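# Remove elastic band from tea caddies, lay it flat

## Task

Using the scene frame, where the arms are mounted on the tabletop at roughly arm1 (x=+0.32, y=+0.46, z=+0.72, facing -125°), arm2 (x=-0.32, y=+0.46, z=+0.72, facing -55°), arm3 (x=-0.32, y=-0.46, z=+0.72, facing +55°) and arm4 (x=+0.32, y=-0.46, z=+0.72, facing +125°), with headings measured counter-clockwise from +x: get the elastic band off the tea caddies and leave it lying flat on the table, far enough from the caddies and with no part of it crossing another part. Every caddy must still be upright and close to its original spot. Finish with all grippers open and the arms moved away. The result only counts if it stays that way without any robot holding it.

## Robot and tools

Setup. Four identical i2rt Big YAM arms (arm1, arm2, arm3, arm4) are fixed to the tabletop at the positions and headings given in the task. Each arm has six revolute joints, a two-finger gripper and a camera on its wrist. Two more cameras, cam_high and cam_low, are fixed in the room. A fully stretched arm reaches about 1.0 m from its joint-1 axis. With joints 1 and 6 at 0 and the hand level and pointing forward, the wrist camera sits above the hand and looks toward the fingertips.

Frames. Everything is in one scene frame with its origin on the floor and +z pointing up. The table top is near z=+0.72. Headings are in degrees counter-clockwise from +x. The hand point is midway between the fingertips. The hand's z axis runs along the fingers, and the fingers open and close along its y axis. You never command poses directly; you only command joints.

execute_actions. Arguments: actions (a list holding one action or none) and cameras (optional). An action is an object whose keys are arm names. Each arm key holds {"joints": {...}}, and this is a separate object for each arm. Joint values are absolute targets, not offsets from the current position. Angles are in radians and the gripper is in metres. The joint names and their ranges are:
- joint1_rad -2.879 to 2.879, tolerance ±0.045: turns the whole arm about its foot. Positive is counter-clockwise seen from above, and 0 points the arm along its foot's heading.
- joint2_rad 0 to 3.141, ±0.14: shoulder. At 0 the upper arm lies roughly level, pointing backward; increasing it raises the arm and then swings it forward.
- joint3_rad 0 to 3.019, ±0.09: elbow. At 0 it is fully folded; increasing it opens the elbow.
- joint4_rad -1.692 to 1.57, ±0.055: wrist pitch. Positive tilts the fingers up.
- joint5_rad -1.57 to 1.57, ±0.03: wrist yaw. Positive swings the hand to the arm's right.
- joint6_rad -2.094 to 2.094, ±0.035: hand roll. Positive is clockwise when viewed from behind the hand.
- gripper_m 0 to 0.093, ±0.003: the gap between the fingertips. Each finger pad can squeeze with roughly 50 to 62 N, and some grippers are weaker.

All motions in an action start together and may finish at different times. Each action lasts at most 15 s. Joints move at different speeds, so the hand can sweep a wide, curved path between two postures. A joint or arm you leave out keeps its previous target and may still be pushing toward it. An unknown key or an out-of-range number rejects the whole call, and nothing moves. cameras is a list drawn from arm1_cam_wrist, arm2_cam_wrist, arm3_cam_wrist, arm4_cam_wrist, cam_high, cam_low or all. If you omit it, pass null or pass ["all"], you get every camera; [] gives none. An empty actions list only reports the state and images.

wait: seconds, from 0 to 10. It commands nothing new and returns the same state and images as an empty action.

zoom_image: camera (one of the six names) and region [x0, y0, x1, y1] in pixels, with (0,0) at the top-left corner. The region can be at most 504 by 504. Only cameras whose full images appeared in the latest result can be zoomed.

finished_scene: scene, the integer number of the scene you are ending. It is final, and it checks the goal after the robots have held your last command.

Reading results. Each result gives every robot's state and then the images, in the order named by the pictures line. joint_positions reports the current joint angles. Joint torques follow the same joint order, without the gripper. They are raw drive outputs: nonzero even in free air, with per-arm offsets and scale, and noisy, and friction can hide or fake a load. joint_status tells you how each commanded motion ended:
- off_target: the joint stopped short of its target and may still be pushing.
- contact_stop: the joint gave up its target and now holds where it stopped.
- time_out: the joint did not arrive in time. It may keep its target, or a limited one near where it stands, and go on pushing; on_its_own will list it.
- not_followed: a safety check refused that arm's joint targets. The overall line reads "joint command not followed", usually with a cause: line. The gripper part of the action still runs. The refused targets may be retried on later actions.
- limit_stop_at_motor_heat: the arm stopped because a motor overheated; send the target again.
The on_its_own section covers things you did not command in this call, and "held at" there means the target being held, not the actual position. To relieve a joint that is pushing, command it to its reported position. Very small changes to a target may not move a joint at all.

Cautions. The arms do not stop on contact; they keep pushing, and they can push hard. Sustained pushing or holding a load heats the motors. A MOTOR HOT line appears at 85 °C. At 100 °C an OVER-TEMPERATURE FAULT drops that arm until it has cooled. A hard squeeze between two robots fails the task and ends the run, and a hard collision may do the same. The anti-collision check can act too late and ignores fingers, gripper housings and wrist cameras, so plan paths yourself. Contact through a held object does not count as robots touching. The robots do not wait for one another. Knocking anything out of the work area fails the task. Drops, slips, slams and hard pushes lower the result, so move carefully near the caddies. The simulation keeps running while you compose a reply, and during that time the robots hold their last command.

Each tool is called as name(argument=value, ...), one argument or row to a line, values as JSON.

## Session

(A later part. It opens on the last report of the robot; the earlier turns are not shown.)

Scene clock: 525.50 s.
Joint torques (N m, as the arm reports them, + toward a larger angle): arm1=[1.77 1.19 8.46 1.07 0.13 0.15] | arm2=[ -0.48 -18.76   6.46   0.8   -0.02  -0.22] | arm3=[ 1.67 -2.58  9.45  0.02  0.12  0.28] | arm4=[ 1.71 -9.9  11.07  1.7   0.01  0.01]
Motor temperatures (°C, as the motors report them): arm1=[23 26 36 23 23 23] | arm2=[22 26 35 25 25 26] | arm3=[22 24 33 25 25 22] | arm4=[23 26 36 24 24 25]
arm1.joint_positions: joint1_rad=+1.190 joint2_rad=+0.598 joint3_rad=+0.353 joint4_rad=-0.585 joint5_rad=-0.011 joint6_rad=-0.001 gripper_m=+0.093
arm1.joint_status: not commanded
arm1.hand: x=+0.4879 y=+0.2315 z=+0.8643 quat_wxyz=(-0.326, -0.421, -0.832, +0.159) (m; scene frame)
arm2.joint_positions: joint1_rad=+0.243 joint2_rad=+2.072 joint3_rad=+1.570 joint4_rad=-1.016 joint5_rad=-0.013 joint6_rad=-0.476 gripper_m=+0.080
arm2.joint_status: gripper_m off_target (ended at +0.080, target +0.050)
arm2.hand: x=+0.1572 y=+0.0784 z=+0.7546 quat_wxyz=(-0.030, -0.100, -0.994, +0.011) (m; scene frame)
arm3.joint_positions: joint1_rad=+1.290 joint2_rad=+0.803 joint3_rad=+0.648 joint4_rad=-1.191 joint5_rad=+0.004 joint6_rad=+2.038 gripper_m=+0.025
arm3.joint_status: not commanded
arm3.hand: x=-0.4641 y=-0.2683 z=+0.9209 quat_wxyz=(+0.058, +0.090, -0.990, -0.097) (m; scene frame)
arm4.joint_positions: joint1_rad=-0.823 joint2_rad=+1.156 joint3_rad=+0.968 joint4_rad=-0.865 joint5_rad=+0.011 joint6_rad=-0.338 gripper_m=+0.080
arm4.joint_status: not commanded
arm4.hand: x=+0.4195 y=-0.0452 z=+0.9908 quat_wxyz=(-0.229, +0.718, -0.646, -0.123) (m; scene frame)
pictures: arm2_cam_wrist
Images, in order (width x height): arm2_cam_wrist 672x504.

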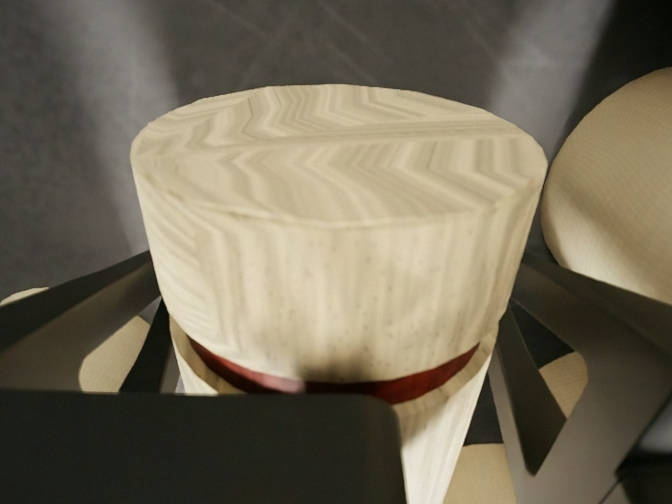

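execute_actions(
  actions=[
    {"arm2":{"joints":{"joint2_rad":1.6}}},
  ],
  cameras=[],
)

execute_actions(
  actions=[
    {"arm2":{"joints":{"joint1_rad":0.108,"joint2_rad":1.2,"joint3_rad":0.9,"joint4_rad":0.35,"joint6_rad":0.012}}},
  ],
  cameras=[],
)

execute_actions(
  actions=[
    {"arm2":{"joints":{"joint2_rad":1.46,"joint3_rad":0.465,"joint4_rad":1.06}}},
  ],
  cameras=[],
)

execute_actions(
  actions=[
    {"arm2":{"joints":{"joint2_rad":1.73,"joint3_rad":0.444,"joint4_rad":1.35}}},
  ],
  cameras=["cam_high","cam_low"],
)

Scene clock: 542.70 s.
Joint torques (N m, as the arm reports them, + toward a larger angle): arm1=[1.73 1.12 8.49 1.05 0.13 0.16] | arm2=[ -0.74 -15.61   9.11   1.57  -0.02  -0.19] | arm3=[ 1.71 -2.57  9.48  0.03  0.11  0.29] | arm4=[ 1.69 -9.73 10.99  1.72  0.01  0.01]
Motor temperatures (°C, as the motors report them): arm1=[23 25 36 23 23 23] | arm2=[22 26 35 25 25 26] | arm3=[22 24 33 25 24 22] | arm4=[23 25 37 24 24 25]
arm1.joint_positions: joint1_rad=+1.190 joint2_rad=+0.598 joint3_rad=+0.353 joint4_rad=-0.585 joint5_rad=-0.011 joint6_rad=-0.001 gripper_m=+0.093
arm1.joint_status: not commanded
arm1.hand: x=+0.4879 y=+0.2315 z=+0.8643 quat_wxyz=(-0.326, -0.421, -0.832, +0.159) (m; scene frame)
arm2.joint_positions: joint1_rad=+0.243 joint2_rad=+1.609 joint3_rad=+1.555 joint4_rad=-1.014 joint5_rad=-0.013 joint6_rad=-0.476 gripper_m=+0.080
arm2.joint_status: all done
arm2.hand: x=+0.1492 y=+0.0842 z=+1.0245 quat_wxyz=(-0.216, -0.096, -0.963, +0.132) (m; scene frame)
arm3.joint_positions: joint1_rad=+1.290 joint2_rad=+0.803 joint3_rad=+0.648 joint4_rad=-1.191 joint5_rad=+0.004 joint6_rad=+2.038 gripper_m=+0.025
arm3.joint_status: not commanded
arm3.hand: x=-0.4641 y=-0.2683 z=+0.9209 quat_wxyz=(+0.058, +0.090, -0.990, -0.097) (m; scene frame)
arm4.joint_positions: joint1_rad=-0.823 joint2_rad=+1.156 joint3_rad=+0.968 joint4_rad=-0.865 joint5_rad=+0.011 joint6_rad=-0.338 gripper_m=+0.080
arm4.joint_status: not commanded
arm4.hand: x=+0.4195 y=-0.0452 z=+0.9908 quat_wxyz=(-0.229, +0.718, -0.646, -0.123) (m; scene frame)
pictures: none
No camera images: the call's "cameras" was empty. Leave "cameras" out to get every camera's image.

Scene clock: 544.40 s.
Joint torques (N m, as the arm reports them, + toward a larger angle): arm1=[1.74 1.15 8.48 1.07 0.12 0.15] | arm2=[ 0.14 -8.99  9.38  2.83 -0.1   0.14] | arm3=[ 1.71 -2.68  9.45  0.03  0.12  0.28] | arm4=[ 1.64 -9.7  11.    1.73  0.01  0.01]
Motor temperatures (°C, as the motors report them): arm1=[23 25 36 23 23 23] | arm2=[22 26 35 25 25 26] | arm3=[22 24 33 25 24 22] | arm4=[23 25 37 24 24 25]
arm1.joint_positions: joint1_rad=+1.190 joint2_rad=+0.598 joint3_rad=+0.353 joint4_rad=-0.585 joint5_rad=-0.011 joint6_rad=-0.001 gripper_m=+0.093
arm1.joint_status: not commanded
arm1.hand: x=+0.4879 y=+0.2315 z=+0.8643 quat_wxyz=(-0.326, -0.421, -0.832, +0.159) (m; scene frame)
arm2.joint_positions: joint1_rad=+0.094 joint2_rad=+1.209 joint3_rad=+0.881 joint4_rad=+0.315 joint5_rad=-0.010 joint6_rad=-0.003 gripper_m=+0.080
arm2.joint_status: all done
arm2.hand: x=+0.0561 y=+0.0517 z=+1.1357 quat_wxyz=(-0.648, -0.281, -0.650, +0.280) (m; scene frame)
arm3.joint_positions: joint1_rad=+1.290 joint2_rad=+0.803 joint3_rad=+0.648 joint4_rad=-1.191 joint5_rad=+0.004 joint6_rad=+2.038 gripper_m=+0.025
arm3.joint_status: not commanded
arm3.hand: x=-0.4641 y=-0.2683 z=+0.9209 quat_wxyz=(+0.058, +0.090, -0.990, -0.097) (m; scene frame)
arm4.joint_positions: joint1_rad=-0.823 joint2_rad=+1.156 joint3_rad=+0.968 joint4_rad=-0.865 joint5_rad=+0.011 joint6_rad=-0.338 gripper_m=+0.080
arm4.joint_status: not commanded
arm4.hand: x=+0.4195 y=-0.0452 z=+0.9908 quat_wxyz=(-0.229, +0.718, -0.646, -0.123) (m; scene frame)
pictures: none
No camera images: the call's "cameras" was empty. Leave "cameras" out to get every camera's image.

Scene clock: 545.73 s.
Joint torques (N m, as the arm reports them, + toward a larger angle): arm1=[1.76 1.17 8.44 1.05 0.13 0.16] | arm2=[-0.46 -9.77  5.58  2.82  0.07  0.13] | arm3=[ 1.67 -2.65  9.43  0.02  0.11  0.29] | arm4=[ 1.66 -9.74 11.    1.71  0.01  0.01]
Motor temperatures (°C, as the motors report them): arm1=[23 25 36 23 23 23] | arm2=[22 26 35 25 25 26] | arm3=[22 24 33 25 24 22] | arm4=[23 25 37 24 24 25]
arm1.joint_positions: joint1_rad=+1.190 joint2_rad=+0.598 joint3_rad=+0.353 joint4_rad=-0.585 joint5_rad=-0.011 joint6_rad=-0.001 gripper_m=+0.093
arm1.joint_status: not commanded
arm1.hand: x=+0.4879 y=+0.2315 z=+0.8643 quat_wxyz=(-0.326, -0.421, -0.832, +0.159) (m; scene frame)
arm2.joint_positions: joint1_rad=+0.100 joint2_rad=+1.475 joint3_rad=+0.452 joint4_rad=+1.026 joint5_rad=-0.015 joint6_rad=-0.001 gripper_m=+0.080
arm2.joint_status: all done
arm2.hand: x=+0.0197 y=+0.0982 z=+0.9414 quat_wxyz=(-0.655, -0.276, -0.646, +0.278) (m; scene frame)
arm3.joint_positions: joint1_rad=+1.290 joint2_rad=+0.803 joint3_rad=+0.648 joint4_rad=-1.191 joint5_rad=+0.004 joint6_rad=+2.038 gripper_m=+0.025
arm3.joint_status: not commanded
arm3.hand: x=-0.4641 y=-0.2683 z=+0.9209 quat_wxyz=(+0.058, +0.090, -0.990, -0.097) (m; scene frame)
arm4.joint_positions: joint1_rad=-0.823 joint2_rad=+1.156 joint3_rad=+0.968 joint4_rad=-0.865 joint5_rad=+0.011 joint6_rad=-0.338 gripper_m=+0.080
arm4.joint_status: not commanded
arm4.hand: x=+0.4195 y=-0.0452 z=+0.9908 quat_wxyz=(-0.229, +0.718, -0.646, -0.123) (m; scene frame)
pictures: none
No camera images: the call's "cameras" was empty. Leave "cameras" out to get every camera's image.

Scene clock: 546.83 s.
Joint torques (N m, as the arm reports them, + toward a larger angle): arm1=[1.78 1.1  8.49 1.06 0.13 0.16] | arm2=[-0.39 -9.93  3.2   2.79  0.09  0.14] | arm3=[ 1.78 -2.66  9.45  0.03  0.12  0.29] | arm4=[ 1.62 -9.71 10.99  1.71  0.01  0.01]
Motor temperatures (°C, as the motors report them): arm1=[23 25 36 23 23 23] | arm2=[22 26 35 25 25 26] | arm3=[22 24 33 25 24 22] | arm4=[23 25 37 24 24 25]
arm1.joint_positions: joint1_rad=+1.190 joint2_rad=+0.598 joint3_rad=+0.353 joint4_rad=-0.585 joint5_rad=-0.011 joint6_rad=-0.001 gripper_m=+0.093
arm1.joint_status: not commanded
arm1.hand: x=+0.4879 y=+0.2315 z=+0.8643 quat_wxyz=(-0.326, -0.421, -0.832, +0.159) (m; scene frame)
arm2.joint_positions: joint1_rad=+0.100 joint2_rad=+1.738 joint3_rad=+0.439 joint4_rad=+1.316 joint5_rad=-0.015 joint6_rad=-0.001 gripper_m=+0.080
arm2.joint_status: all done
arm2.hand: x=+0.0217 y=+0.0963 z=+0.8814 quat_wxyz=(-0.659, -0.274, -0.642, +0.280) (m; scene frame)
arm3.joint_positions: joint1_rad=+1.290 joint2_rad=+0.803 joint3_rad=+0.648 joint4_rad=-1.191 joint5_rad=+0.004 joint6_rad=+2.038 gripper_m=+0.025
arm3.joint_status: not commanded
arm3.hand: x=-0.4641 y=-0.2683 z=+0.9209 quat_wxyz=(+0.058, +0.090, -0.990, -0.097) (m; scene frame)
arm4.joint_positions: joint1_rad=-0.823 joint2_rad=+1.156 joint3_rad=+0.968 joint4_rad=-0.865 joint5_rad=+0.011 joint6_rad=-0.338 gripper_m=+0.080
arm4.joint_status: not commanded
arm4.hand: x=+0.4195 y=-0.0452 z=+0.9908 quat_wxyz=(-0.229, +0.718, -0.646, -0.123) (m; scene frame)
pictures: cam_high, cam_low
Images, in order (width x height): cam_high 672x504, cam_low 672x504.

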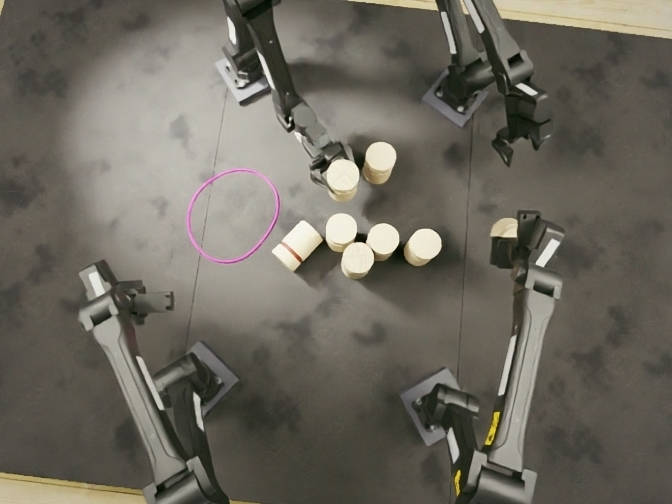

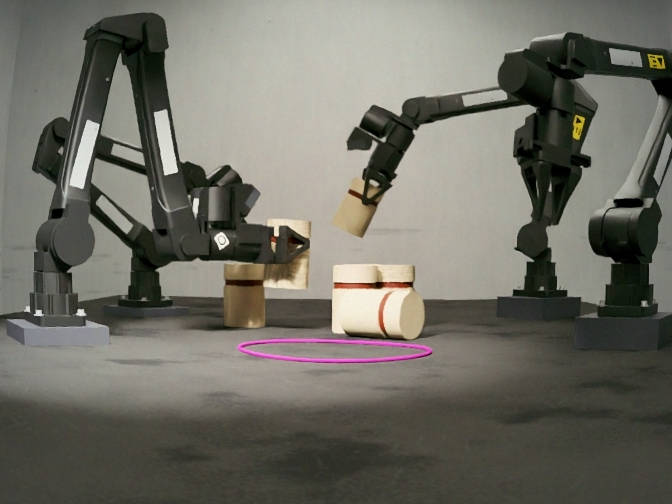

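execute_actions(
  actions=[
    {"arm2":{"joints":{"joint1_rad":0.12,"joint2_rad":2.03,"joint3_rad":0.53,"joint4_rad":1.57}}},
  ],
  cameras=["cam_high","cam_low"],
)

Scene clock: 551.93 s.
Joint torques (N m, as the arm reports them, + toward a larger angle): arm1=[1.73 1.13 8.46 1.08 0.13 0.15] | arm2=[  0.14 -13.4    1.9    2.78   0.05   0.14] | arm3=[ 1.72 -2.58  9.46  0.05  0.12  0.28] | arm4=[ 1.66 -9.69 10.99  1.72  0.02  0.01]
Motor temperatures (°C, as the motors report them): arm1=[23 25 36 23 23 23] | arm2=[22 26 34 25 25 26] | arm3=[22 24 33 25 24 22] | arm4=[23 25 37 24 24 25]
arm1.joint_positions: joint1_rad=+1.190 joint2_rad=+0.598 joint3_rad=+0.353 joint4_rad=-0.585 joint5_rad=-0.011 joint6_rad=-0.001 gripper_m=+0.093
arm1.joint_status: not commanded
arm1.hand: x=+0.4879 y=+0.2315 z=+0.8643 quat_wxyz=(-0.326, -0.421, -0.832, +0.159) (m; scene frame)
arm2.joint_positions: joint1_rad=+0.103 joint2_rad=+2.040 joint3_rad=+0.520 joint4_rad=+1.535 joint5_rad=-0.015 joint6_rad=-0.001 gripper_m=+0.080
arm2.joint_status: all done
joint sent to its limit — the command would take arm2.joint4_rad past its upper limit, so that joint was sent only as far as its limit.
arm2.hand: x=+0.0363 y=+0.0833 z=+0.8127 quat_wxyz=(-0.659, -0.273, -0.643, +0.279) (m; scene frame)
arm3.joint_positions: joint1_rad=+1.290 joint2_rad=+0.803 joint3_rad=+0.648 joint4_rad=-1.191 joint5_rad=+0.004 joint6_rad=+2.038 gripper_m=+0.025
arm3.joint_status: not commanded
arm3.hand: x=-0.4641 y=-0.2683 z=+0.9209 quat_wxyz=(+0.058, +0.090, -0.990, -0.097) (m; scene frame)
arm4.joint_positions: joint1_rad=-0.823 joint2_rad=+1.156 joint3_rad=+0.968 joint4_rad=-0.865 joint5_rad=+0.011 joint6_rad=-0.338 gripper_m=+0.080
arm4.joint_status: not commanded
arm4.hand: x=+0.4195 y=-0.0452 z=+0.9908 quat_wxyz=(-0.229, +0.718, -0.646, -0.123) (m; scene frame)
pictures: cam_high, cam_low
Images, in order (width x height): cam_high 672x504, cam_low 672x504.

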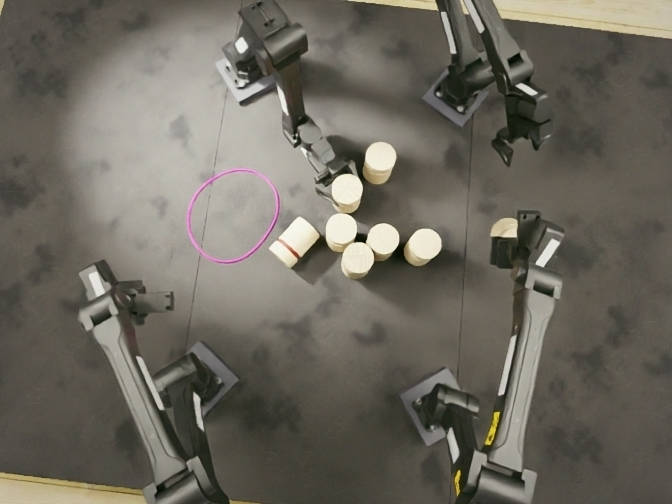

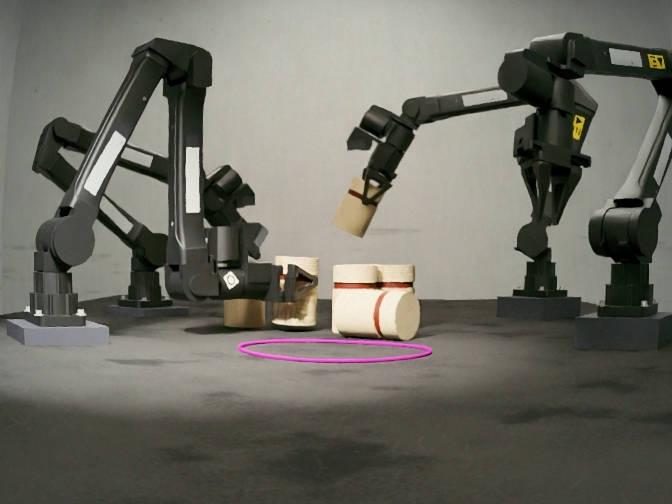

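execute_actions(
  actions=[
    {"arm2":{"joints":{"joint3_rad":0.495}}},
  ],
  cameras=[],
)

execute_actions(
  actions=[
    {"arm2":{"joints":{"gripper_m":0.093}}},
  ],
  cameras=[],
)

execute_actions(
  actions=[
    {"arm2":{"joints":{"joint2_rad":1.2,"joint3_rad":0.35}}},
  ],
  cameras=[],
)

execute_actions(
  actions=[
    {"arm2":{"joints":{"joint1_rad":-0.31,"joint3_rad":1.3,"joint4_rad":-0.3,"joint6_rad":1.03}},"arm4":{"joints":{"joint1_rad":-0.27,"joint2_rad":1.3,"joint3_rad":1.35,"joint4_rad":-1.3}}},
  ],
  cameras=["cam_high"],
)

Scene clock: 572.30 s.
Joint torques (N m, as the arm reports them, + toward a larger angle): arm1=[1.79 1.11 8.48 1.08 0.13 0.15] | arm2=[ -0.11 -12.94   1.13   2.83   0.08   0.15] | arm3=[ 1.71 -2.68  9.47  0.04  0.12  0.29] | arm4=[ 1.68 -9.71 10.98  1.71  0.01  0.01]
Motor temperatures (°C, as the motors report them): arm1=[23 25 37 23 23 23] | arm2=[22 26 33 25 25 26] | arm3=[22 24 33 25 24 22] | arm4=[23 25 37 24 24 25]
arm1.joint_positions: joint1_rad=+1.190 joint2_rad=+0.598 joint3_rad=+0.353 joint4_rad=-0.585 joint5_rad=-0.011 joint6_rad=-0.001 gripper_m=+0.093
arm1.joint_status: not commanded
arm1.hand: x=+0.4879 y=+0.2315 z=+0.8643 quat_wxyz=(-0.326, -0.421, -0.832, +0.159) (m; scene frame)
arm2.joint_positions: joint1_rad=+0.103 joint2_rad=+2.040 joint3_rad=+0.493 joint4_rad=+1.535 joint5_rad=-0.015 joint6_rad=-0.001 gripper_m=+0.080
arm2.joint_status: all done
arm2.hand: x=+0.0293 y=+0.0908 z=+0.8057 quat_wxyz=(-0.651, -0.277, -0.651, +0.275) (m; scene frame)
arm3.joint_positions: joint1_rad=+1.290 joint2_rad=+0.803 joint3_rad=+0.648 joint4_rad=-1.191 joint5_rad=+0.004 joint6_rad=+2.038 gripper_m=+0.025
arm3.joint_status: not commanded
arm3.hand: x=-0.4641 y=-0.2683 z=+0.9209 quat_wxyz=(+0.058, +0.090, -0.990, -0.097) (m; scene frame)
arm4.joint_positions: joint1_rad=-0.823 joint2_rad=+1.156 joint3_rad=+0.968 joint4_rad=-0.865 joint5_rad=+0.011 joint6_rad=-0.338 gripper_m=+0.080
arm4.joint_status: not commanded
arm4.hand: x=+0.4195 y=-0.0452 z=+0.9908 quat_wxyz=(-0.229, +0.718, -0.646, -0.123) (m; scene frame)
pictures: none
No camera images: the call's "cameras" was empty. Leave "cameras" out to get every camera's image.

Scene clock: 572.93 s.
Joint torques (N m, as the arm reports them, + toward a larger angle): arm1=[1.73 1.22 8.45 1.1  0.13 0.15] | arm2=[  0.28 -12.55   1.28   2.56   0.04   0.14] | arm3=[ 1.67 -2.61  9.47  0.02  0.12  0.29] | arm4=[ 1.65 -9.75 11.    1.73  0.01  0.01]
Motor temperatures (°C, as the motors report them): arm1=[23 25 37 23 23 23] | arm2=[22 26 33 25 25 26] | arm3=[22 24 33 25 24 22] | arm4=[23 25 37 24 24 25]
arm1.joint_positions: joint1_rad=+1.190 joint2_rad=+0.598 joint3_rad=+0.353 joint4_rad=-0.585 joint5_rad=-0.011 joint6_rad=-0.001 gripper_m=+0.093
arm1.joint_status: not commanded
arm1.hand: x=+0.4879 y=+0.2315 z=+0.8643 quat_wxyz=(-0.326, -0.421, -0.832, +0.159) (m; scene frame)
arm2.joint_positions: joint1_rad=+0.104 joint2_rad=+2.040 joint3_rad=+0.493 joint4_rad=+1.543 joint5_rad=-0.015 joint6_rad=-0.001 gripper_m=+0.093
arm2.joint_status: all done
arm2.hand: x=+0.0294 y=+0.0909 z=+0.8076 quat_wxyz=(-0.653, -0.276, -0.649, +0.276) (m; scene frame)
arm3.joint_positions: joint1_rad=+1.290 joint2_rad=+0.803 joint3_rad=+0.648 joint4_rad=-1.191 joint5_rad=+0.004 joint6_rad=+2.038 gripper_m=+0.025
arm3.joint_status: not commanded
arm3.hand: x=-0.4641 y=-0.2683 z=+0.9209 quat_wxyz=(+0.058, +0.090, -0.990, -0.097) (m; scene frame)
arm4.joint_positions: joint1_rad=-0.823 joint2_rad=+1.156 joint3_rad=+0.968 joint4_rad=-0.865 joint5_rad=+0.011 joint6_rad=-0.338 gripper_m=+0.080
arm4.joint_status: not commanded
arm4.hand: x=+0.4195 y=-0.0452 z=+0.9908 quat_wxyz=(-0.229, +0.718, -0.646, -0.123) (m; scene frame)
pictures: none
No camera images: the call's "cameras" was empty. Leave "cameras" out to get every camera's image.

Scene clock: 574.30 s.
Joint torques (N m, as the arm reports them, + toward a larger angle): arm1=[1.76 1.16 8.44 1.08 0.12 0.15] | arm2=[ 0.03 -3.95  5.6   1.61  0.09  0.14] | arm3=[ 1.68 -2.55  9.43  0.03  0.12  0.29] | arm4=[ 1.59 -9.73 11.    1.71  0.01  0.01]
Motor temperatures (°C, as the motors report them): arm1=[23 25 37 23 23 23] | arm2=[22 26 33 25 25 26] | arm3=[22 24 33 25 24 22] | arm4=[23 25 37 24 24 25]
arm1.joint_positions: joint1_rad=+1.190 joint2_rad=+0.598 joint3_rad=+0.353 joint4_rad=-0.585 joint5_rad=-0.011 joint6_rad=-0.001 gripper_m=+0.093
arm1.joint_status: not commanded
arm1.hand: x=+0.4879 y=+0.2315 z=+0.8643 quat_wxyz=(-0.326, -0.421, -0.832, +0.159) (m; scene frame)
arm2.joint_positions: joint1_rad=+0.104 joint2_rad=+1.202 joint3_rad=+0.348 joint4_rad=+1.553 joint5_rad=-0.015 joint6_rad=-0.001 gripper_m=+0.093
arm2.joint_status: all done
arm2.hand: x=-0.0562 y=+0.1805 z=+1.1305 quat_wxyz=(-0.835, -0.161, -0.385, +0.358) (m; scene frame)
arm3.joint_positions: joint1_rad=+1.290 joint2_rad=+0.803 joint3_rad=+0.648 joint4_rad=-1.191 joint5_rad=+0.004 joint6_rad=+2.038 gripper_m=+0.025
arm3.joint_status: not commanded
arm3.hand: x=-0.4641 y=-0.2683 z=+0.9209 quat_wxyz=(+0.058, +0.090, -0.990, -0.097) (m; scene frame)
arm4.joint_positions: joint1_rad=-0.823 joint2_rad=+1.156 joint3_rad=+0.968 joint4_rad=-0.865 joint5_rad=+0.011 joint6_rad=-0.338 gripper_m=+0.080
arm4.joint_status: not commanded
arm4.hand: x=+0.4195 y=-0.0452 z=+0.9908 quat_wxyz=(-0.229, +0.718, -0.646, -0.123) (m; scene frame)
pictures: none
No camera images: the call's "cameras" was empty. Leave "cameras" out to get every camera's image.

Scene clock: 576.27 s.
Joint torques (N m, as the arm reports them, + toward a larger angle): arm1=[1.74 1.16 8.48 1.05 0.13 0.16] | arm2=[-1.25 -8.81 11.73  1.06  0.05  0.07] | arm3=[ 1.68 -2.65  9.47  0.02  0.12  0.29] | arm4=[  0.78 -11.74  14.8    0.64   0.08   0.01]
Motor temperatures (°C, as the motors report them): arm1=[23 25 37 23 23 23] | arm2=[22 25 34 25 25 26] | arm3=[22 24 33 25 24 22] | arm4=[23 25 37 24 24 25]
arm1.joint_positions: joint1_rad=+1.190 joint2_rad=+0.598 joint3_rad=+0.353 joint4_rad=-0.585 joint5_rad=-0.011 joint6_rad=-0.001 gripper_m=+0.093
arm1.joint_status: not commanded
arm1.hand: x=+0.4879 y=+0.2315 z=+0.8643 quat_wxyz=(-0.326, -0.421, -0.832, +0.159) (m; scene frame)
arm2.joint_positions: joint1_rad=-0.306 joint2_rad=+1.201 joint3_rad=+1.254 joint4_rad=-0.285 joint5_rad=-0.013 joint6_rad=+1.014 gripper_m=+0.093
arm2.joint_status: all done
arm2.hand: x=-0.1304 y=-0.0726 z=+1.2244 quat_wxyz=(-0.621, -0.703, -0.342, +0.058) (m; scene frame)
arm3.joint_positions: joint1_rad=+1.290 joint2_rad=+0.803 joint3_rad=+0.648 joint4_rad=-1.191 joint5_rad=+0.004 joint6_rad=+2.038 gripper_m=+0.025
arm3.joint_status: not commanded
arm3.hand: x=-0.4641 y=-0.2683 z=+0.9209 quat_wxyz=(+0.058, +0.090, -0.990, -0.097) (m; scene frame)
arm4.joint_positions: joint1_rad=-0.266 joint2_rad=+1.302 joint3_rad=+1.299 joint4_rad=-1.295 joint5_rad=+0.009 joint6_rad=-0.339 gripper_m=+0.080
arm4.joint_status: all done
arm4.hand: x=+0.1820 y=-0.0504 z=+1.0483 quat_wxyz=(-0.103, +0.891, -0.432, -0.096) (m; scene frame)
pictures: cam_high
Images, in order (width x height): cam_high 672x504.

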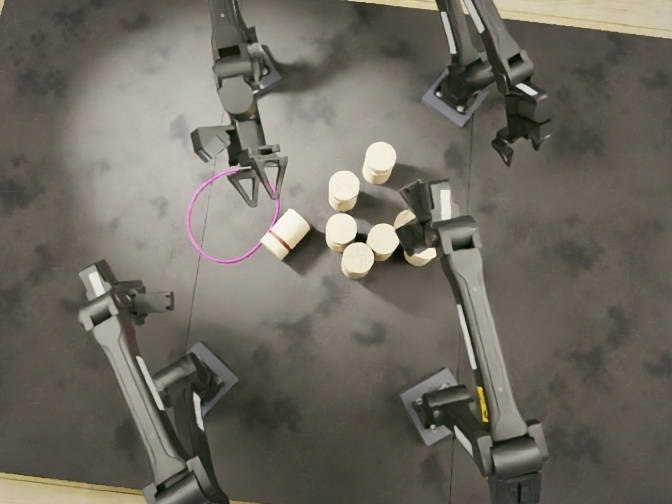

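execute_actions(
  actions=[
    {"arm2":{"joints":{"joint1_rad":-0.335,"joint3_rad":1.485,"joint4_rad":-1.19,"joint2_rad":1.4}},"arm4":{"joints":{"joint1_rad":-0.285,"joint2_rad":1.55,"joint3_rad":1.70,"joint4_rad":-1.36}}},
  ],
  cameras=[],
)

execute_actions(
  actions=[
    {"arm2":{"joints":{"joint2_rad":1.76}},"arm4":{"joints":{"joint2_rad":1.79}}},
  ],
  cameras=["cam_high","arm2_cam_wrist"],
)

Scene clock: 588.10 s.
Joint torques (N m, as the arm reports them, + toward a larger angle): arm1=[1.72 1.17 8.47 1.09 0.13 0.16] | arm2=[ -1.79 -13.19  10.99   0.42   0.08   0.11] | arm3=[ 1.67 -2.61  9.45  0.04  0.11  0.28] | arm4=[  0.42 -18.38  16.     0.83   0.08   0.01]
Motor temperatures (°C, as the motors report them): arm1=[23 25 37 23 23 23] | arm2=[22 25 37 25 24 26] | arm3=[22 24 33 25 24 22] | arm4=[23 25 39 24 23 25]
arm1.joint_positions: joint1_rad=+1.190 joint2_rad=+0.598 joint3_rad=+0.353 joint4_rad=-0.585 joint5_rad=-0.011 joint6_rad=-0.001 gripper_m=+0.093
arm1.joint_status: not commanded
arm1.hand: x=+0.4879 y=+0.2315 z=+0.8643 quat_wxyz=(-0.326, -0.421, -0.832, +0.159) (m; scene frame)
arm2.joint_positions: joint1_rad=-0.321 joint2_rad=+1.408 joint3_rad=+1.442 joint4_rad=-1.175 joint5_rad=-0.013 joint6_rad=+1.015 gripper_m=+0.093
arm2.joint_status: all done
arm2.hand: x=-0.1555 y=-0.0218 z=+1.0568 quat_wxyz=(-0.217, -0.882, -0.419, +0.015) (m; scene frame)
arm3.joint_positions: joint1_rad=+1.290 joint2_rad=+0.803 joint3_rad=+0.648 joint4_rad=-1.191 joint5_rad=+0.004 joint6_rad=+2.038 gripper_m=+0.025
arm3.joint_status: not commanded
arm3.hand: x=-0.4641 y=-0.2683 z=+0.9209 quat_wxyz=(+0.058, +0.090, -0.990, -0.097) (m; scene frame)
arm4.joint_positions: joint1_rad=-0.276 joint2_rad=+1.571 joint3_rad=+1.637 joint4_rad=-1.359 joint5_rad=+0.009 joint6_rad=-0.339 gripper_m=+0.080
arm4.joint_status: all done
arm4.hand: x=+0.1536 y=+0.0489 z=+1.0711 quat_wxyz=(-0.105, +0.888, -0.436, -0.097) (m; scene frame)
pictures: none
No camera images: the call's "cameras" was empty. Leave "cameras" out to get every camera's image.

Scene clock: 589.47 s.
Joint torques (N m, as the arm reports them, + toward a larger angle): arm1=[1.8  1.14 8.47 1.08 0.13 0.15] | arm2=[ -1.93 -17.63   8.67  -0.09   0.08   0.15] | arm3=[ 1.68 -2.66  9.46  0.03  0.11  0.29] | arm4=[  0.35 -21.35  13.36   0.43   0.08   0.01]
Motor temperatures (°C, as the motors report them): arm1=[23 25 37 23 23 23] | arm2=[22 25 37 25 24 26] | arm3=[22 24 33 25 24 22] | arm4=[23 25 39 24 23 25]
arm1.joint_positions: joint1_rad=+1.190 joint2_rad=+0.598 joint3_rad=+0.353 joint4_rad=-0.585 joint5_rad=-0.011 joint6_rad=-0.001 gripper_m=+0.093
arm1.joint_status: not commanded
arm1.hand: x=+0.4879 y=+0.2315 z=+0.8643 quat_wxyz=(-0.326, -0.421, -0.832, +0.159) (m; scene frame)
arm2.joint_positions: joint1_rad=-0.321 joint2_rad=+1.771 joint3_rad=+1.461 joint4_rad=-1.177 joint5_rad=-0.013 joint6_rad=+1.015 gripper_m=+0.093
arm2.joint_status: all done
arm2.hand: x=-0.1420 y=-0.0573 z=+0.8788 quat_wxyz=(-0.047, -0.903, -0.428, -0.005) (m; scene frame)
arm3.joint_positions: joint1_rad=+1.290 joint2_rad=+0.803 joint3_rad=+0.648 joint4_rad=-1.191 joint5_rad=+0.004 joint6_rad=+2.038 gripper_m=+0.025
arm3.joint_status: not commanded
arm3.hand: x=-0.4641 y=-0.2683 z=+0.9209 quat_wxyz=(+0.058, +0.090, -0.990, -0.097) (m; scene frame)
arm4.joint_positions: joint1_rad=-0.276 joint2_rad=+1.806 joint3_rad=+1.661 joint4_rad=-1.359 joint5_rad=+0.009 joint6_rad=-0.339 gripper_m=+0.080
arm4.joint_status: all done
arm4.hand: x=+0.1430 y=+0.0803 z=+0.9560 quat_wxyz=(-0.030, +0.897, -0.440, -0.024) (m; scene frame)
pictures: arm2_cam_wrist, cam_high
Images, in order (width x height): arm2_cam_wrist 672x504, cam_high 672x504.

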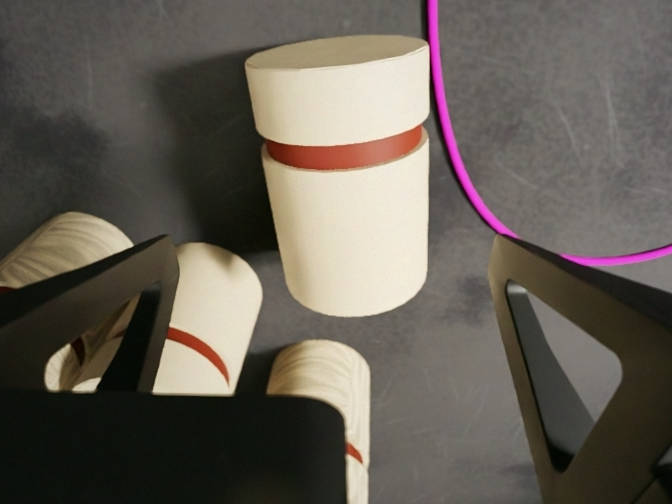

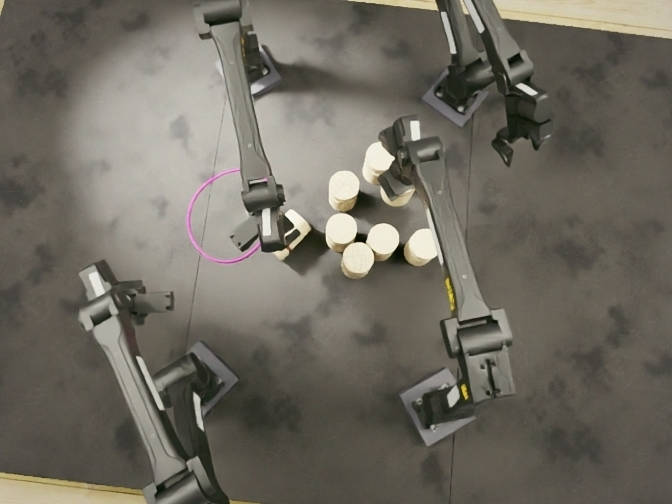

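execute_actions(
  actions=[
    {"arm2":{"joints":{"joint2_rad":1.84,"joint3_rad":1.412,"joint4_rad":-1.055,"joint6_rad":0.91}},"arm4":{"joints":{"joint2_rad":1.85,"joint3_rad":1.53,"joint4_rad":-1.165}}},
  ],
  cameras=["arm2_cam_wrist"],
)

execute_actions(
  actions=[
    {"arm2":{"joints":{"joint2_rad":1.925,"joint3_rad":1.35,"joint4_rad":-0.915}},"arm4":{"joints":{"joint2_rad":1.92,"joint3_rad":1.44,"joint4_rad":-0.995}}},
  ],
  cameras=["cam_high","arm2_cam_wrist"],
)

Scene clock: 600.13 s.
Joint torques (N m, as the arm reports them, + toward a larger angle): arm1=[1.7  1.1  8.46 1.07 0.13 0.16] | arm2=[ -1.73 -17.1    7.27   0.95   0.09  -0.24] | arm3=[ 1.71 -2.63  9.47  0.02  0.11  0.29] | arm4=[  0.43 -23.3    9.98   0.9    0.08   0.01]
Motor temperatures (°C, as the motors report them): arm1=[23 25 37 23 23 23] | arm2=[21 26 37 25 24 26] | arm3=[22 24 33 25 24 22] | arm4=[23 26 39 24 23 25]
arm1.joint_positions: joint1_rad=+1.190 joint2_rad=+0.598 joint3_rad=+0.353 joint4_rad=-0.585 joint5_rad=-0.011 joint6_rad=-0.001 gripper_m=+0.093
arm1.joint_status: not commanded
arm1.hand: x=+0.4879 y=+0.2315 z=+0.8643 quat_wxyz=(-0.326, -0.421, -0.832, +0.159) (m; scene frame)
arm2.joint_positions: joint1_rad=-0.321 joint2_rad=+1.844 joint3_rad=+1.404 joint4_rad=-1.071 joint5_rad=-0.013 joint6_rad=+0.925 gripper_m=+0.093
arm2.joint_status: all done
arm2.hand: x=-0.1410 y=-0.0592 z=+0.8210 quat_wxyz=(-0.035, -0.883, -0.468, -0.005) (m; scene frame)
arm3.joint_positions: joint1_rad=+1.290 joint2_rad=+0.803 joint3_rad=+0.648 joint4_rad=-1.191 joint5_rad=+0.004 joint6_rad=+2.038 gripper_m=+0.025
arm3.joint_status: not commanded
arm3.hand: x=-0.4641 y=-0.2683 z=+0.9209 quat_wxyz=(+0.058, +0.090, -0.990, -0.097) (m; scene frame)
arm4.joint_positions: joint1_rad=-0.276 joint2_rad=+1.877 joint3_rad=+1.518 joint4_rad=-1.176 joint5_rad=+0.009 joint6_rad=-0.339 gripper_m=+0.080
arm4.joint_status: all done
arm4.hand: x=+0.1437 y=+0.0780 z=+0.8653 quat_wxyz=(-0.019, +0.898, -0.440, -0.013) (m; scene frame)
pictures: arm2_cam_wrist
Images, in order (width x height): arm2_cam_wrist 672x504.

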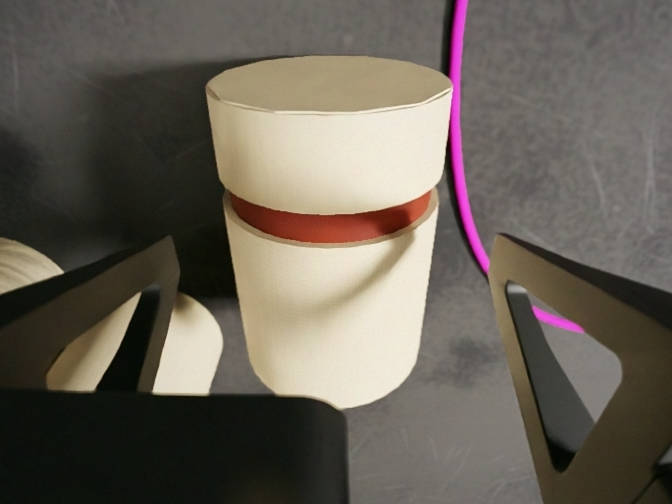

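Scene clock: 601.13 s.
Joint torques (N m, as the arm reports them, + toward a larger angle): arm1=[1.67 1.15 8.46 1.09 0.12 0.15] | arm2=[ -1.85 -17.64   6.52   0.74   0.08  -0.21] | arm3=[ 1.71 -2.63  9.47  0.02  0.12  0.29] | arm4=[  0.96 -22.4    9.24   0.85   0.07   0.01]
Motor temperatures (°C, as the motors report them): arm1=[23 25 37 23 23 23] | arm2=[21 26 36 25 24 26] | arm3=[22 24 33 25 24 22] | arm4=[23 26 39 24 23 25]
arm1.joint_positions: joint1_rad=+1.190 joint2_rad=+0.598 joint3_rad=+0.353 joint4_rad=-0.585 joint5_rad=-0.011 joint6_rad=-0.001 gripper_m=+0.093
arm1.joint_status: not commanded
arm1.hand: x=+0.4879 y=+0.2315 z=+0.8643 quat_wxyz=(-0.326, -0.421, -0.832, +0.159) (m; scene frame)
arm2.joint_positions: joint1_rad=-0.321 joint2_rad=+1.931 joint3_rad=+1.342 joint4_rad=-0.931 joint5_rad=-0.013 joint6_rad=+0.925 gripper_m=+0.093
arm2.joint_status: all done
arm2.hand: x=-0.1406 y=-0.0589 z=+0.7557 quat_wxyz=(-0.031, -0.883, -0.468, -0.005) (m; scene frame)
arm3.joint_positions: joint1_rad=+1.290 joint2_rad=+0.803 joint3_rad=+0.648 joint4_rad=-1.191 joint5_rad=+0.004 joint6_rad=+2.038 gripper_m=+0.025
arm3.joint_status: not commanded
arm3.hand: x=-0.4641 y=-0.2683 z=+0.9209 quat_wxyz=(+0.058, +0.090, -0.990, -0.097) (m; scene frame)
arm4.joint_positions: joint1_rad=-0.276 joint2_rad=+1.935 joint3_rad=+1.433 joint4_rad=-1.006 joint5_rad=+0.010 joint6_rad=-0.339 gripper_m=+0.080
arm4.joint_status: all done
arm4.hand: x=+0.1428 y=+0.0820 z=+0.8052 quat_wxyz=(-0.029, +0.897, -0.440, -0.022) (m; scene frame)
pictures: arm2_cam_wrist, cam_high
Images, in order (width x height): arm2_cam_wrist 672x504, cam_high 672x504.

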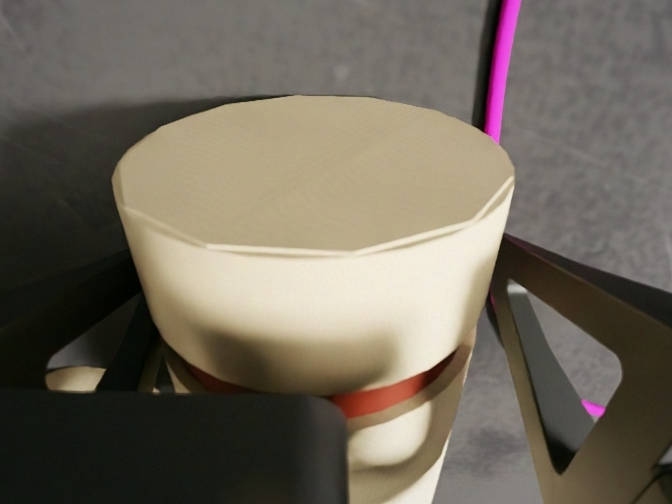

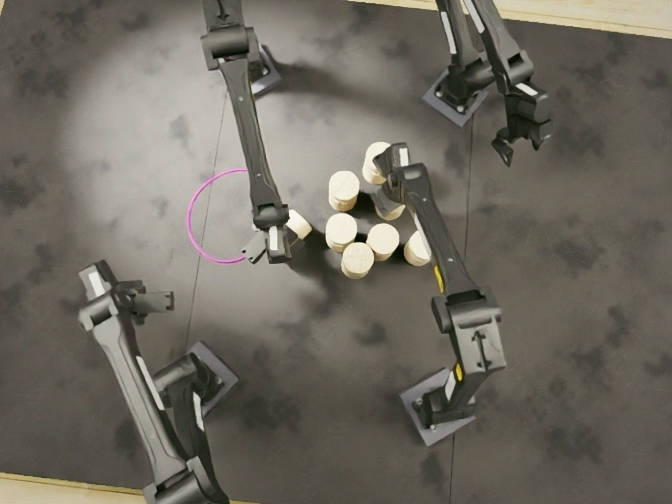

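execute_actions(
  actions=[
    {"arm2":{"joints":{"gripper_m":0.05}},"arm4":{"joints":{"gripper_m":0.093}}},
  ],
  cameras=[],
)

execute_actions(
  actions=[
    {"arm2":{"joints":{"joint2_rad":1.35}},"arm4":{"joints":{"joint2_rad":1.5}}},
  ],
  cameras=[],
)

execute_actions(
  actions=[
    {"arm2":{"joints":{"joint1_rad":-0.27,"joint3_rad":1.0,"joint4_rad":0.4,"joint6_rad":-0.012}},"arm4":{"joints":{"joint1_rad":-0.41,"joint2_rad":1.2,"joint3_rad":1.08,"joint4_rad":-1.1}}},
  ],
  cameras=[],
)

execute_actions(
  actions=[
    {"arm2":{"joints":{"joint2_rad":1.74,"joint3_rad":0.62,"joint4_rad":1.2}}},
  ],
  cameras=["cam_high"],
)

execute_actions(
  actions=[
    {"arm2":{"joints":{"joint2_rad":2.04,"joint3_rad":0.66,"joint4_rad":1.475}}},
  ],
  cameras=["cam_high","cam_low"],
)

Scene clock: 614.73 s.
Joint torques (N m, as the arm reports them, + toward a larger angle): arm1=[1.75 1.1  8.46 1.09 0.13 0.16] | arm2=[ -1.98 -18.13   6.49   0.78   0.09  -0.23] | arm3=[ 1.65 -2.67  9.45  0.02  0.13  0.28] | arm4=[  0.4  -22.4    9.07   0.93   0.07   0.01]
Motor temperatures (°C, as the motors report them): arm1=[23 25 37 23 23 23] | arm2=[21 26 35 25 24 26] | arm3=[22 24 33 25 24 22] | arm4=[23 27 37 24 23 25]
arm1.joint_positions: joint1_rad=+1.190 joint2_rad=+0.598 joint3_rad=+0.353 joint4_rad=-0.585 joint5_rad=-0.011 joint6_rad=-0.001 gripper_m=+0.093
arm1.joint_status: not commanded
arm1.hand: x=+0.4879 y=+0.2315 z=+0.8643 quat_wxyz=(-0.326, -0.421, -0.832, +0.159) (m; scene frame)
arm2.joint_positions: joint1_rad=-0.321 joint2_rad=+1.931 joint3_rad=+1.342 joint4_rad=-0.930 joint5_rad=-0.013 joint6_rad=+0.925 gripper_m=+0.080
arm2.joint_status: gripper_m off_target (ended at +0.080, target +0.050)
arm2.hand: x=-0.1406 y=-0.0592 z=+0.7557 quat_wxyz=(-0.031, -0.883, -0.469, -0.005) (m; scene frame)
arm3.joint_positions: joint1_rad=+1.290 joint2_rad=+0.803 joint3_rad=+0.648 joint4_rad=-1.191 joint5_rad=+0.004 joint6_rad=+2.038 gripper_m=+0.025
arm3.joint_status: not commanded
arm3.hand: x=-0.4641 y=-0.2683 z=+0.9209 quat_wxyz=(+0.058, +0.090, -0.990, -0.097) (m; scene frame)
arm4.joint_positions: joint1_rad=-0.276 joint2_rad=+1.934 joint3_rad=+1.433 joint4_rad=-1.006 joint5_rad=+0.010 joint6_rad=-0.339 gripper_m=+0.093
arm4.joint_status: all done
arm4.hand: x=+0.1427 y=+0.0822 z=+0.8054 quat_wxyz=(-0.030, +0.897, -0.440, -0.023) (m; scene frame)
pictures: none
No camera images: the call's "cameras" was empty. Leave "cameras" out to get every camera's image.

Scene clock: 616.30 s.
Joint torques (N m, as the arm reports them, + toward a larger angle): arm1=[1.75 1.16 8.49 1.06 0.13 0.15] | arm2=[ -1.64 -11.11   9.22   1.74   0.04  -0.24] | arm3=[ 1.78 -2.59  9.46  0.03  0.12  0.29] | arm4=[  0.44 -16.81  11.27   1.69   0.07   0.01]
Motor temperatures (°C, as the motors report them): arm1=[23 25 37 23 23 23] | arm2=[21 26 36 25 24 26] | arm3=[22 24 33 25 24 22] | arm4=[23 27 37 24 23 25]
arm1.joint_positions: joint1_rad=+1.190 joint2_rad=+0.598 joint3_rad=+0.353 joint4_rad=-0.585 joint5_rad=-0.011 joint6_rad=-0.001 gripper_m=+0.093
arm1.joint_status: not commanded
arm1.hand: x=+0.4879 y=+0.2315 z=+0.8643 quat_wxyz=(-0.326, -0.421, -0.832, +0.159) (m; scene frame)
arm2.joint_positions: joint1_rad=-0.321 joint2_rad=+1.350 joint3_rad=+1.331 joint4_rad=-0.930 joint5_rad=-0.013 joint6_rad=+0.924 gripper_m=+0.080
arm2.joint_status: all done
arm2.hand: x=-0.1494 y=-0.0397 z=+1.0600 quat_wxyz=(-0.307, -0.839, -0.447, +0.040) (m; scene frame)
arm3.joint_positions: joint1_rad=+1.290 joint2_rad=+0.803 joint3_rad=+0.648 joint4_rad=-1.191 joint5_rad=+0.004 joint6_rad=+2.038 gripper_m=+0.025
arm3.joint_status: not commanded
arm3.hand: x=-0.4641 y=-0.2683 z=+0.9209 quat_wxyz=(+0.058, +0.090, -0.990, -0.097) (m; scene frame)
arm4.joint_positions: joint1_rad=-0.276 joint2_rad=+1.510 joint3_rad=+1.431 joint4_rad=-1.004 joint5_rad=+0.010 joint6_rad=-0.339 gripper_m=+0.093
arm4.joint_status: all done
arm4.hand: x=+0.1463 y=+0.0724 z=+1.0387 quat_wxyz=(-0.179, +0.870, -0.428, -0.169) (m; scene frame)
pictures: none
No camera images: the call's "cameras" was empty. Leave "cameras" out to get every camera's image.

Scene clock: 618.13 s.
Joint torques (N m, as the arm reports them, + toward a larger angle): arm1=[1.87 1.15 8.46 1.06 0.13 0.15] | arm2=[ -0.14 -11.42   9.35   2.83   0.02  -0.21] | arm3=[ 1.71 -2.67  9.45  0.04  0.12  0.29] | arm4=[ 1.78 -9.46  9.95  0.89 -0.03  0.02]
Motor temperatures (°C, as the motors report them): arm1=[23 25 37 23 23 23] | arm2=[21 26 36 25 24 26] | arm3=[22 24 33 25 24 22] | arm4=[23 27 37 24 23 25]
arm1.joint_positions: joint1_rad=+1.190 joint2_rad=+0.598 joint3_rad=+0.353 joint4_rad=-0.585 joint5_rad=-0.011 joint6_rad=-0.001 gripper_m=+0.093
arm1.joint_status: not commanded
arm1.hand: x=+0.4879 y=+0.2315 z=+0.8643 quat_wxyz=(-0.326, -0.421, -0.832, +0.159) (m; scene frame)
arm2.joint_positions: joint1_rad=-0.278 joint2_rad=+1.359 joint3_rad=+0.979 joint4_rad=+0.367 joint5_rad=-0.013 joint6_rad=+0.004 gripper_m=+0.080
arm2.joint_status: all done
arm2.hand: x=-0.0998 y=-0.1050 z=+1.1225 quat_wxyz=(-0.587, -0.399, -0.586, +0.391) (m; scene frame)
arm3.joint_positions: joint1_rad=+1.290 joint2_rad=+0.803 joint3_rad=+0.648 joint4_rad=-1.191 joint5_rad=+0.004 joint6_rad=+2.038 gripper_m=+0.025
arm3.joint_status: not commanded
arm3.hand: x=-0.4641 y=-0.2683 z=+0.9209 quat_wxyz=(+0.058, +0.090, -0.990, -0.097) (m; scene frame)
arm4.joint_positions: joint1_rad=-0.420 joint2_rad=+1.197 joint3_rad=+1.082 joint4_rad=-1.096 joint5_rad=+0.012 joint6_rad=-0.339 gripper_m=+0.093
arm4.joint_status: all done
arm4.hand: x=+0.2510 y=-0.0554 z=+1.0060 quat_wxyz=(-0.143, +0.849, -0.496, -0.115) (m; scene frame)
pictures: none
No camera images: the call's "cameras" was empty. Leave "cameras" out to get every camera's image.

Scene clock: 619.50 s.
Joint torques (N m, as the arm reports them, + toward a larger angle): arm1=[1.78 1.17 8.45 1.06 0.13 0.16] | arm2=[ -0.47 -12.29   5.94   2.76   0.    -0.2 ] | arm3=[ 1.64 -2.59  9.44  0.05  0.12  0.29] | arm4=[ 1.84 -9.53  9.91  0.87 -0.03  0.02]
Motor temperatures (°C, as the motors report them): arm1=[23 25 37 23 23 23] | arm2=[21 26 36 25 24 26] | arm3=[22 24 33 25 24 22] | arm4=[23 26 37 24 23 25]
arm1.joint_positions: joint1_rad=+1.190 joint2_rad=+0.598 joint3_rad=+0.353 joint4_rad=-0.585 joint5_rad=-0.011 joint6_rad=-0.001 gripper_m=+0.093
arm1.joint_status: not commanded
arm1.hand: x=+0.4879 y=+0.2315 z=+0.8643 quat_wxyz=(-0.326, -0.421, -0.832, +0.159) (m; scene frame)
arm2.joint_positions: joint1_rad=-0.278 joint2_rad=+1.750 joint3_rad=+0.593 joint4_rad=+1.167 joint5_rad=-0.013 joint6_rad=+0.003 gripper_m=+0.080
arm2.joint_status: all done
arm2.hand: x=-0.1173 y=-0.0562 z=+0.8958 quat_wxyz=(-0.594, -0.394, -0.579, +0.396) (m; scene frame)
arm3.joint_positions: joint1_rad=+1.290 joint2_rad=+0.803 joint3_rad=+0.648 joint4_rad=-1.191 joint5_rad=+0.004 joint6_rad=+2.038 gripper_m=+0.025
arm3.joint_status: not commanded
arm3.hand: x=-0.4641 y=-0.2683 z=+0.9209 quat_wxyz=(+0.058, +0.090, -0.990, -0.097) (m; scene frame)
arm4.joint_positions: joint1_rad=-0.420 joint2_rad=+1.197 joint3_rad=+1.082 joint4_rad=-1.096 joint5_rad=+0.012 joint6_rad=-0.339 gripper_m=+0.093
arm4.joint_status: not commanded
arm4.hand: x=+0.2510 y=-0.0554 z=+1.0060 quat_wxyz=(-0.143, +0.849, -0.496, -0.115) (m; scene frame)
pictures: cam_high
Images, in order (width x height): cam_high 672x504.

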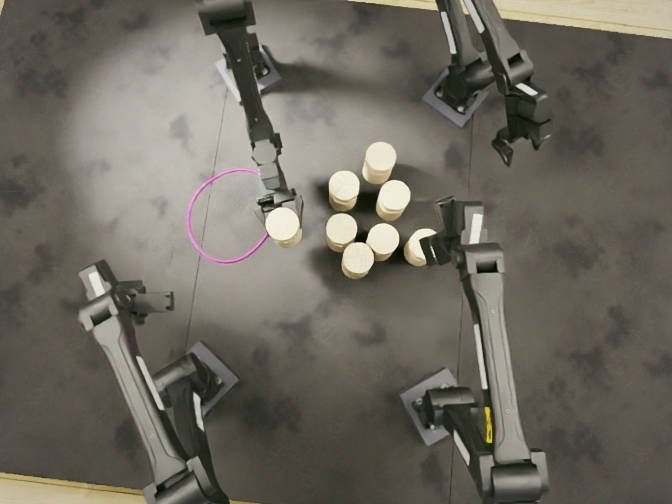

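Scene clock: 620.67 s.
Joint torques (N m, as the arm reports them, + toward a larger angle): arm1=[1.71 1.14 8.48 1.09 0.13 0.15] | arm2=[ -0.49 -14.06   3.22   2.63   0.01  -0.22] | arm3=[ 1.64 -2.67  9.45  0.02  0.12  0.29] | arm4=[ 1.83 -9.42  9.91  0.89 -0.02  0.02]
Motor temperatures (°C, as the motors report them): arm1=[23 25 37 23 23 23] | arm2=[21 26 35 25 24 26] | arm3=[22 24 33 25 24 22] | arm4=[23 26 37 24 23 25]
arm1.joint_positions: joint1_rad=+1.190 joint2_rad=+0.598 joint3_rad=+0.353 joint4_rad=-0.585 joint5_rad=-0.011 joint6_rad=-0.001 gripper_m=+0.093
arm1.joint_status: not commanded
arm1.hand: x=+0.4879 y=+0.2315 z=+0.8643 quat_wxyz=(-0.326, -0.421, -0.832, +0.159) (m; scene frame)
arm2.joint_positions: joint1_rad=-0.278 joint2_rad=+2.053 joint3_rad=+0.644 joint4_rad=+1.442 joint5_rad=-0.013 joint6_rad=+0.003 gripper_m=+0.080
arm2.joint_status: all done
arm2.hand: x=-0.1132 y=-0.0653 z=+0.8178 quat_wxyz=(-0.600, -0.390, -0.573, +0.400) (m; scene frame)
arm3.joint_positions: joint1_rad=+1.290 joint2_rad=+0.803 joint3_rad=+0.648 joint4_rad=-1.191 joint5_rad=+0.004 joint6_rad=+2.038 gripper_m=+0.025
arm3.joint_status: not commanded
arm3.hand: x=-0.4641 y=-0.2683 z=+0.9209 quat_wxyz=(+0.058, +0.090, -0.990, -0.097) (m; scene frame)
arm4.joint_positions: joint1_rad=-0.420 joint2_rad=+1.197 joint3_rad=+1.082 joint4_rad=-1.096 joint5_rad=+0.012 joint6_rad=-0.339 gripper_m=+0.093
arm4.joint_status: not commanded
arm4.hand: x=+0.2510 y=-0.0554 z=+1.0060 quat_wxyz=(-0.143, +0.849, -0.496, -0.115) (m; scene frame)
pictures: cam_high, cam_low
Images, in order (width x height): cam_high 672x504, cam_low 672x504.

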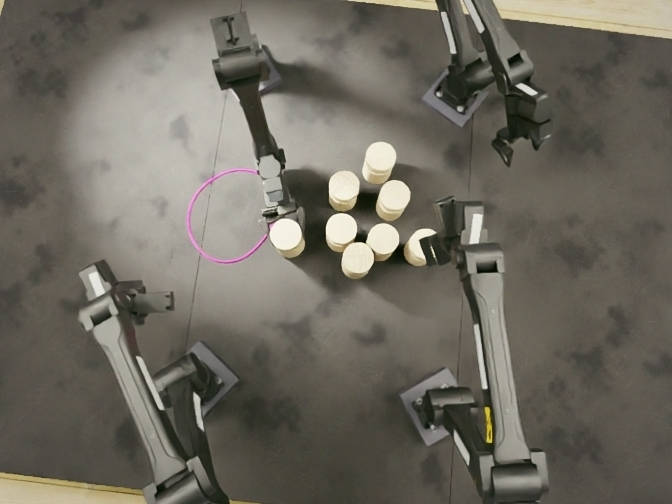

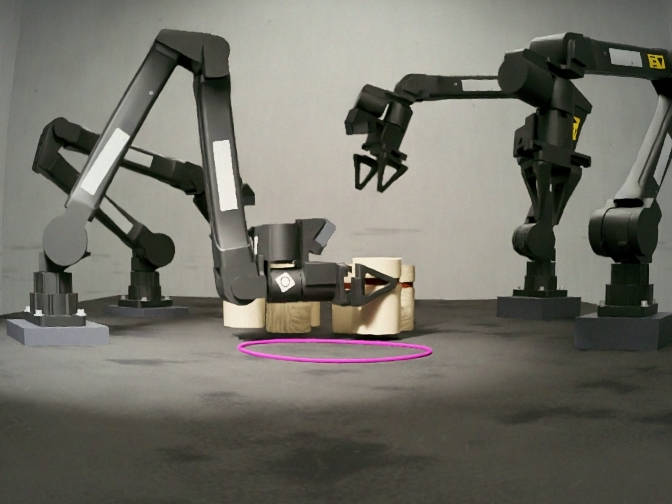

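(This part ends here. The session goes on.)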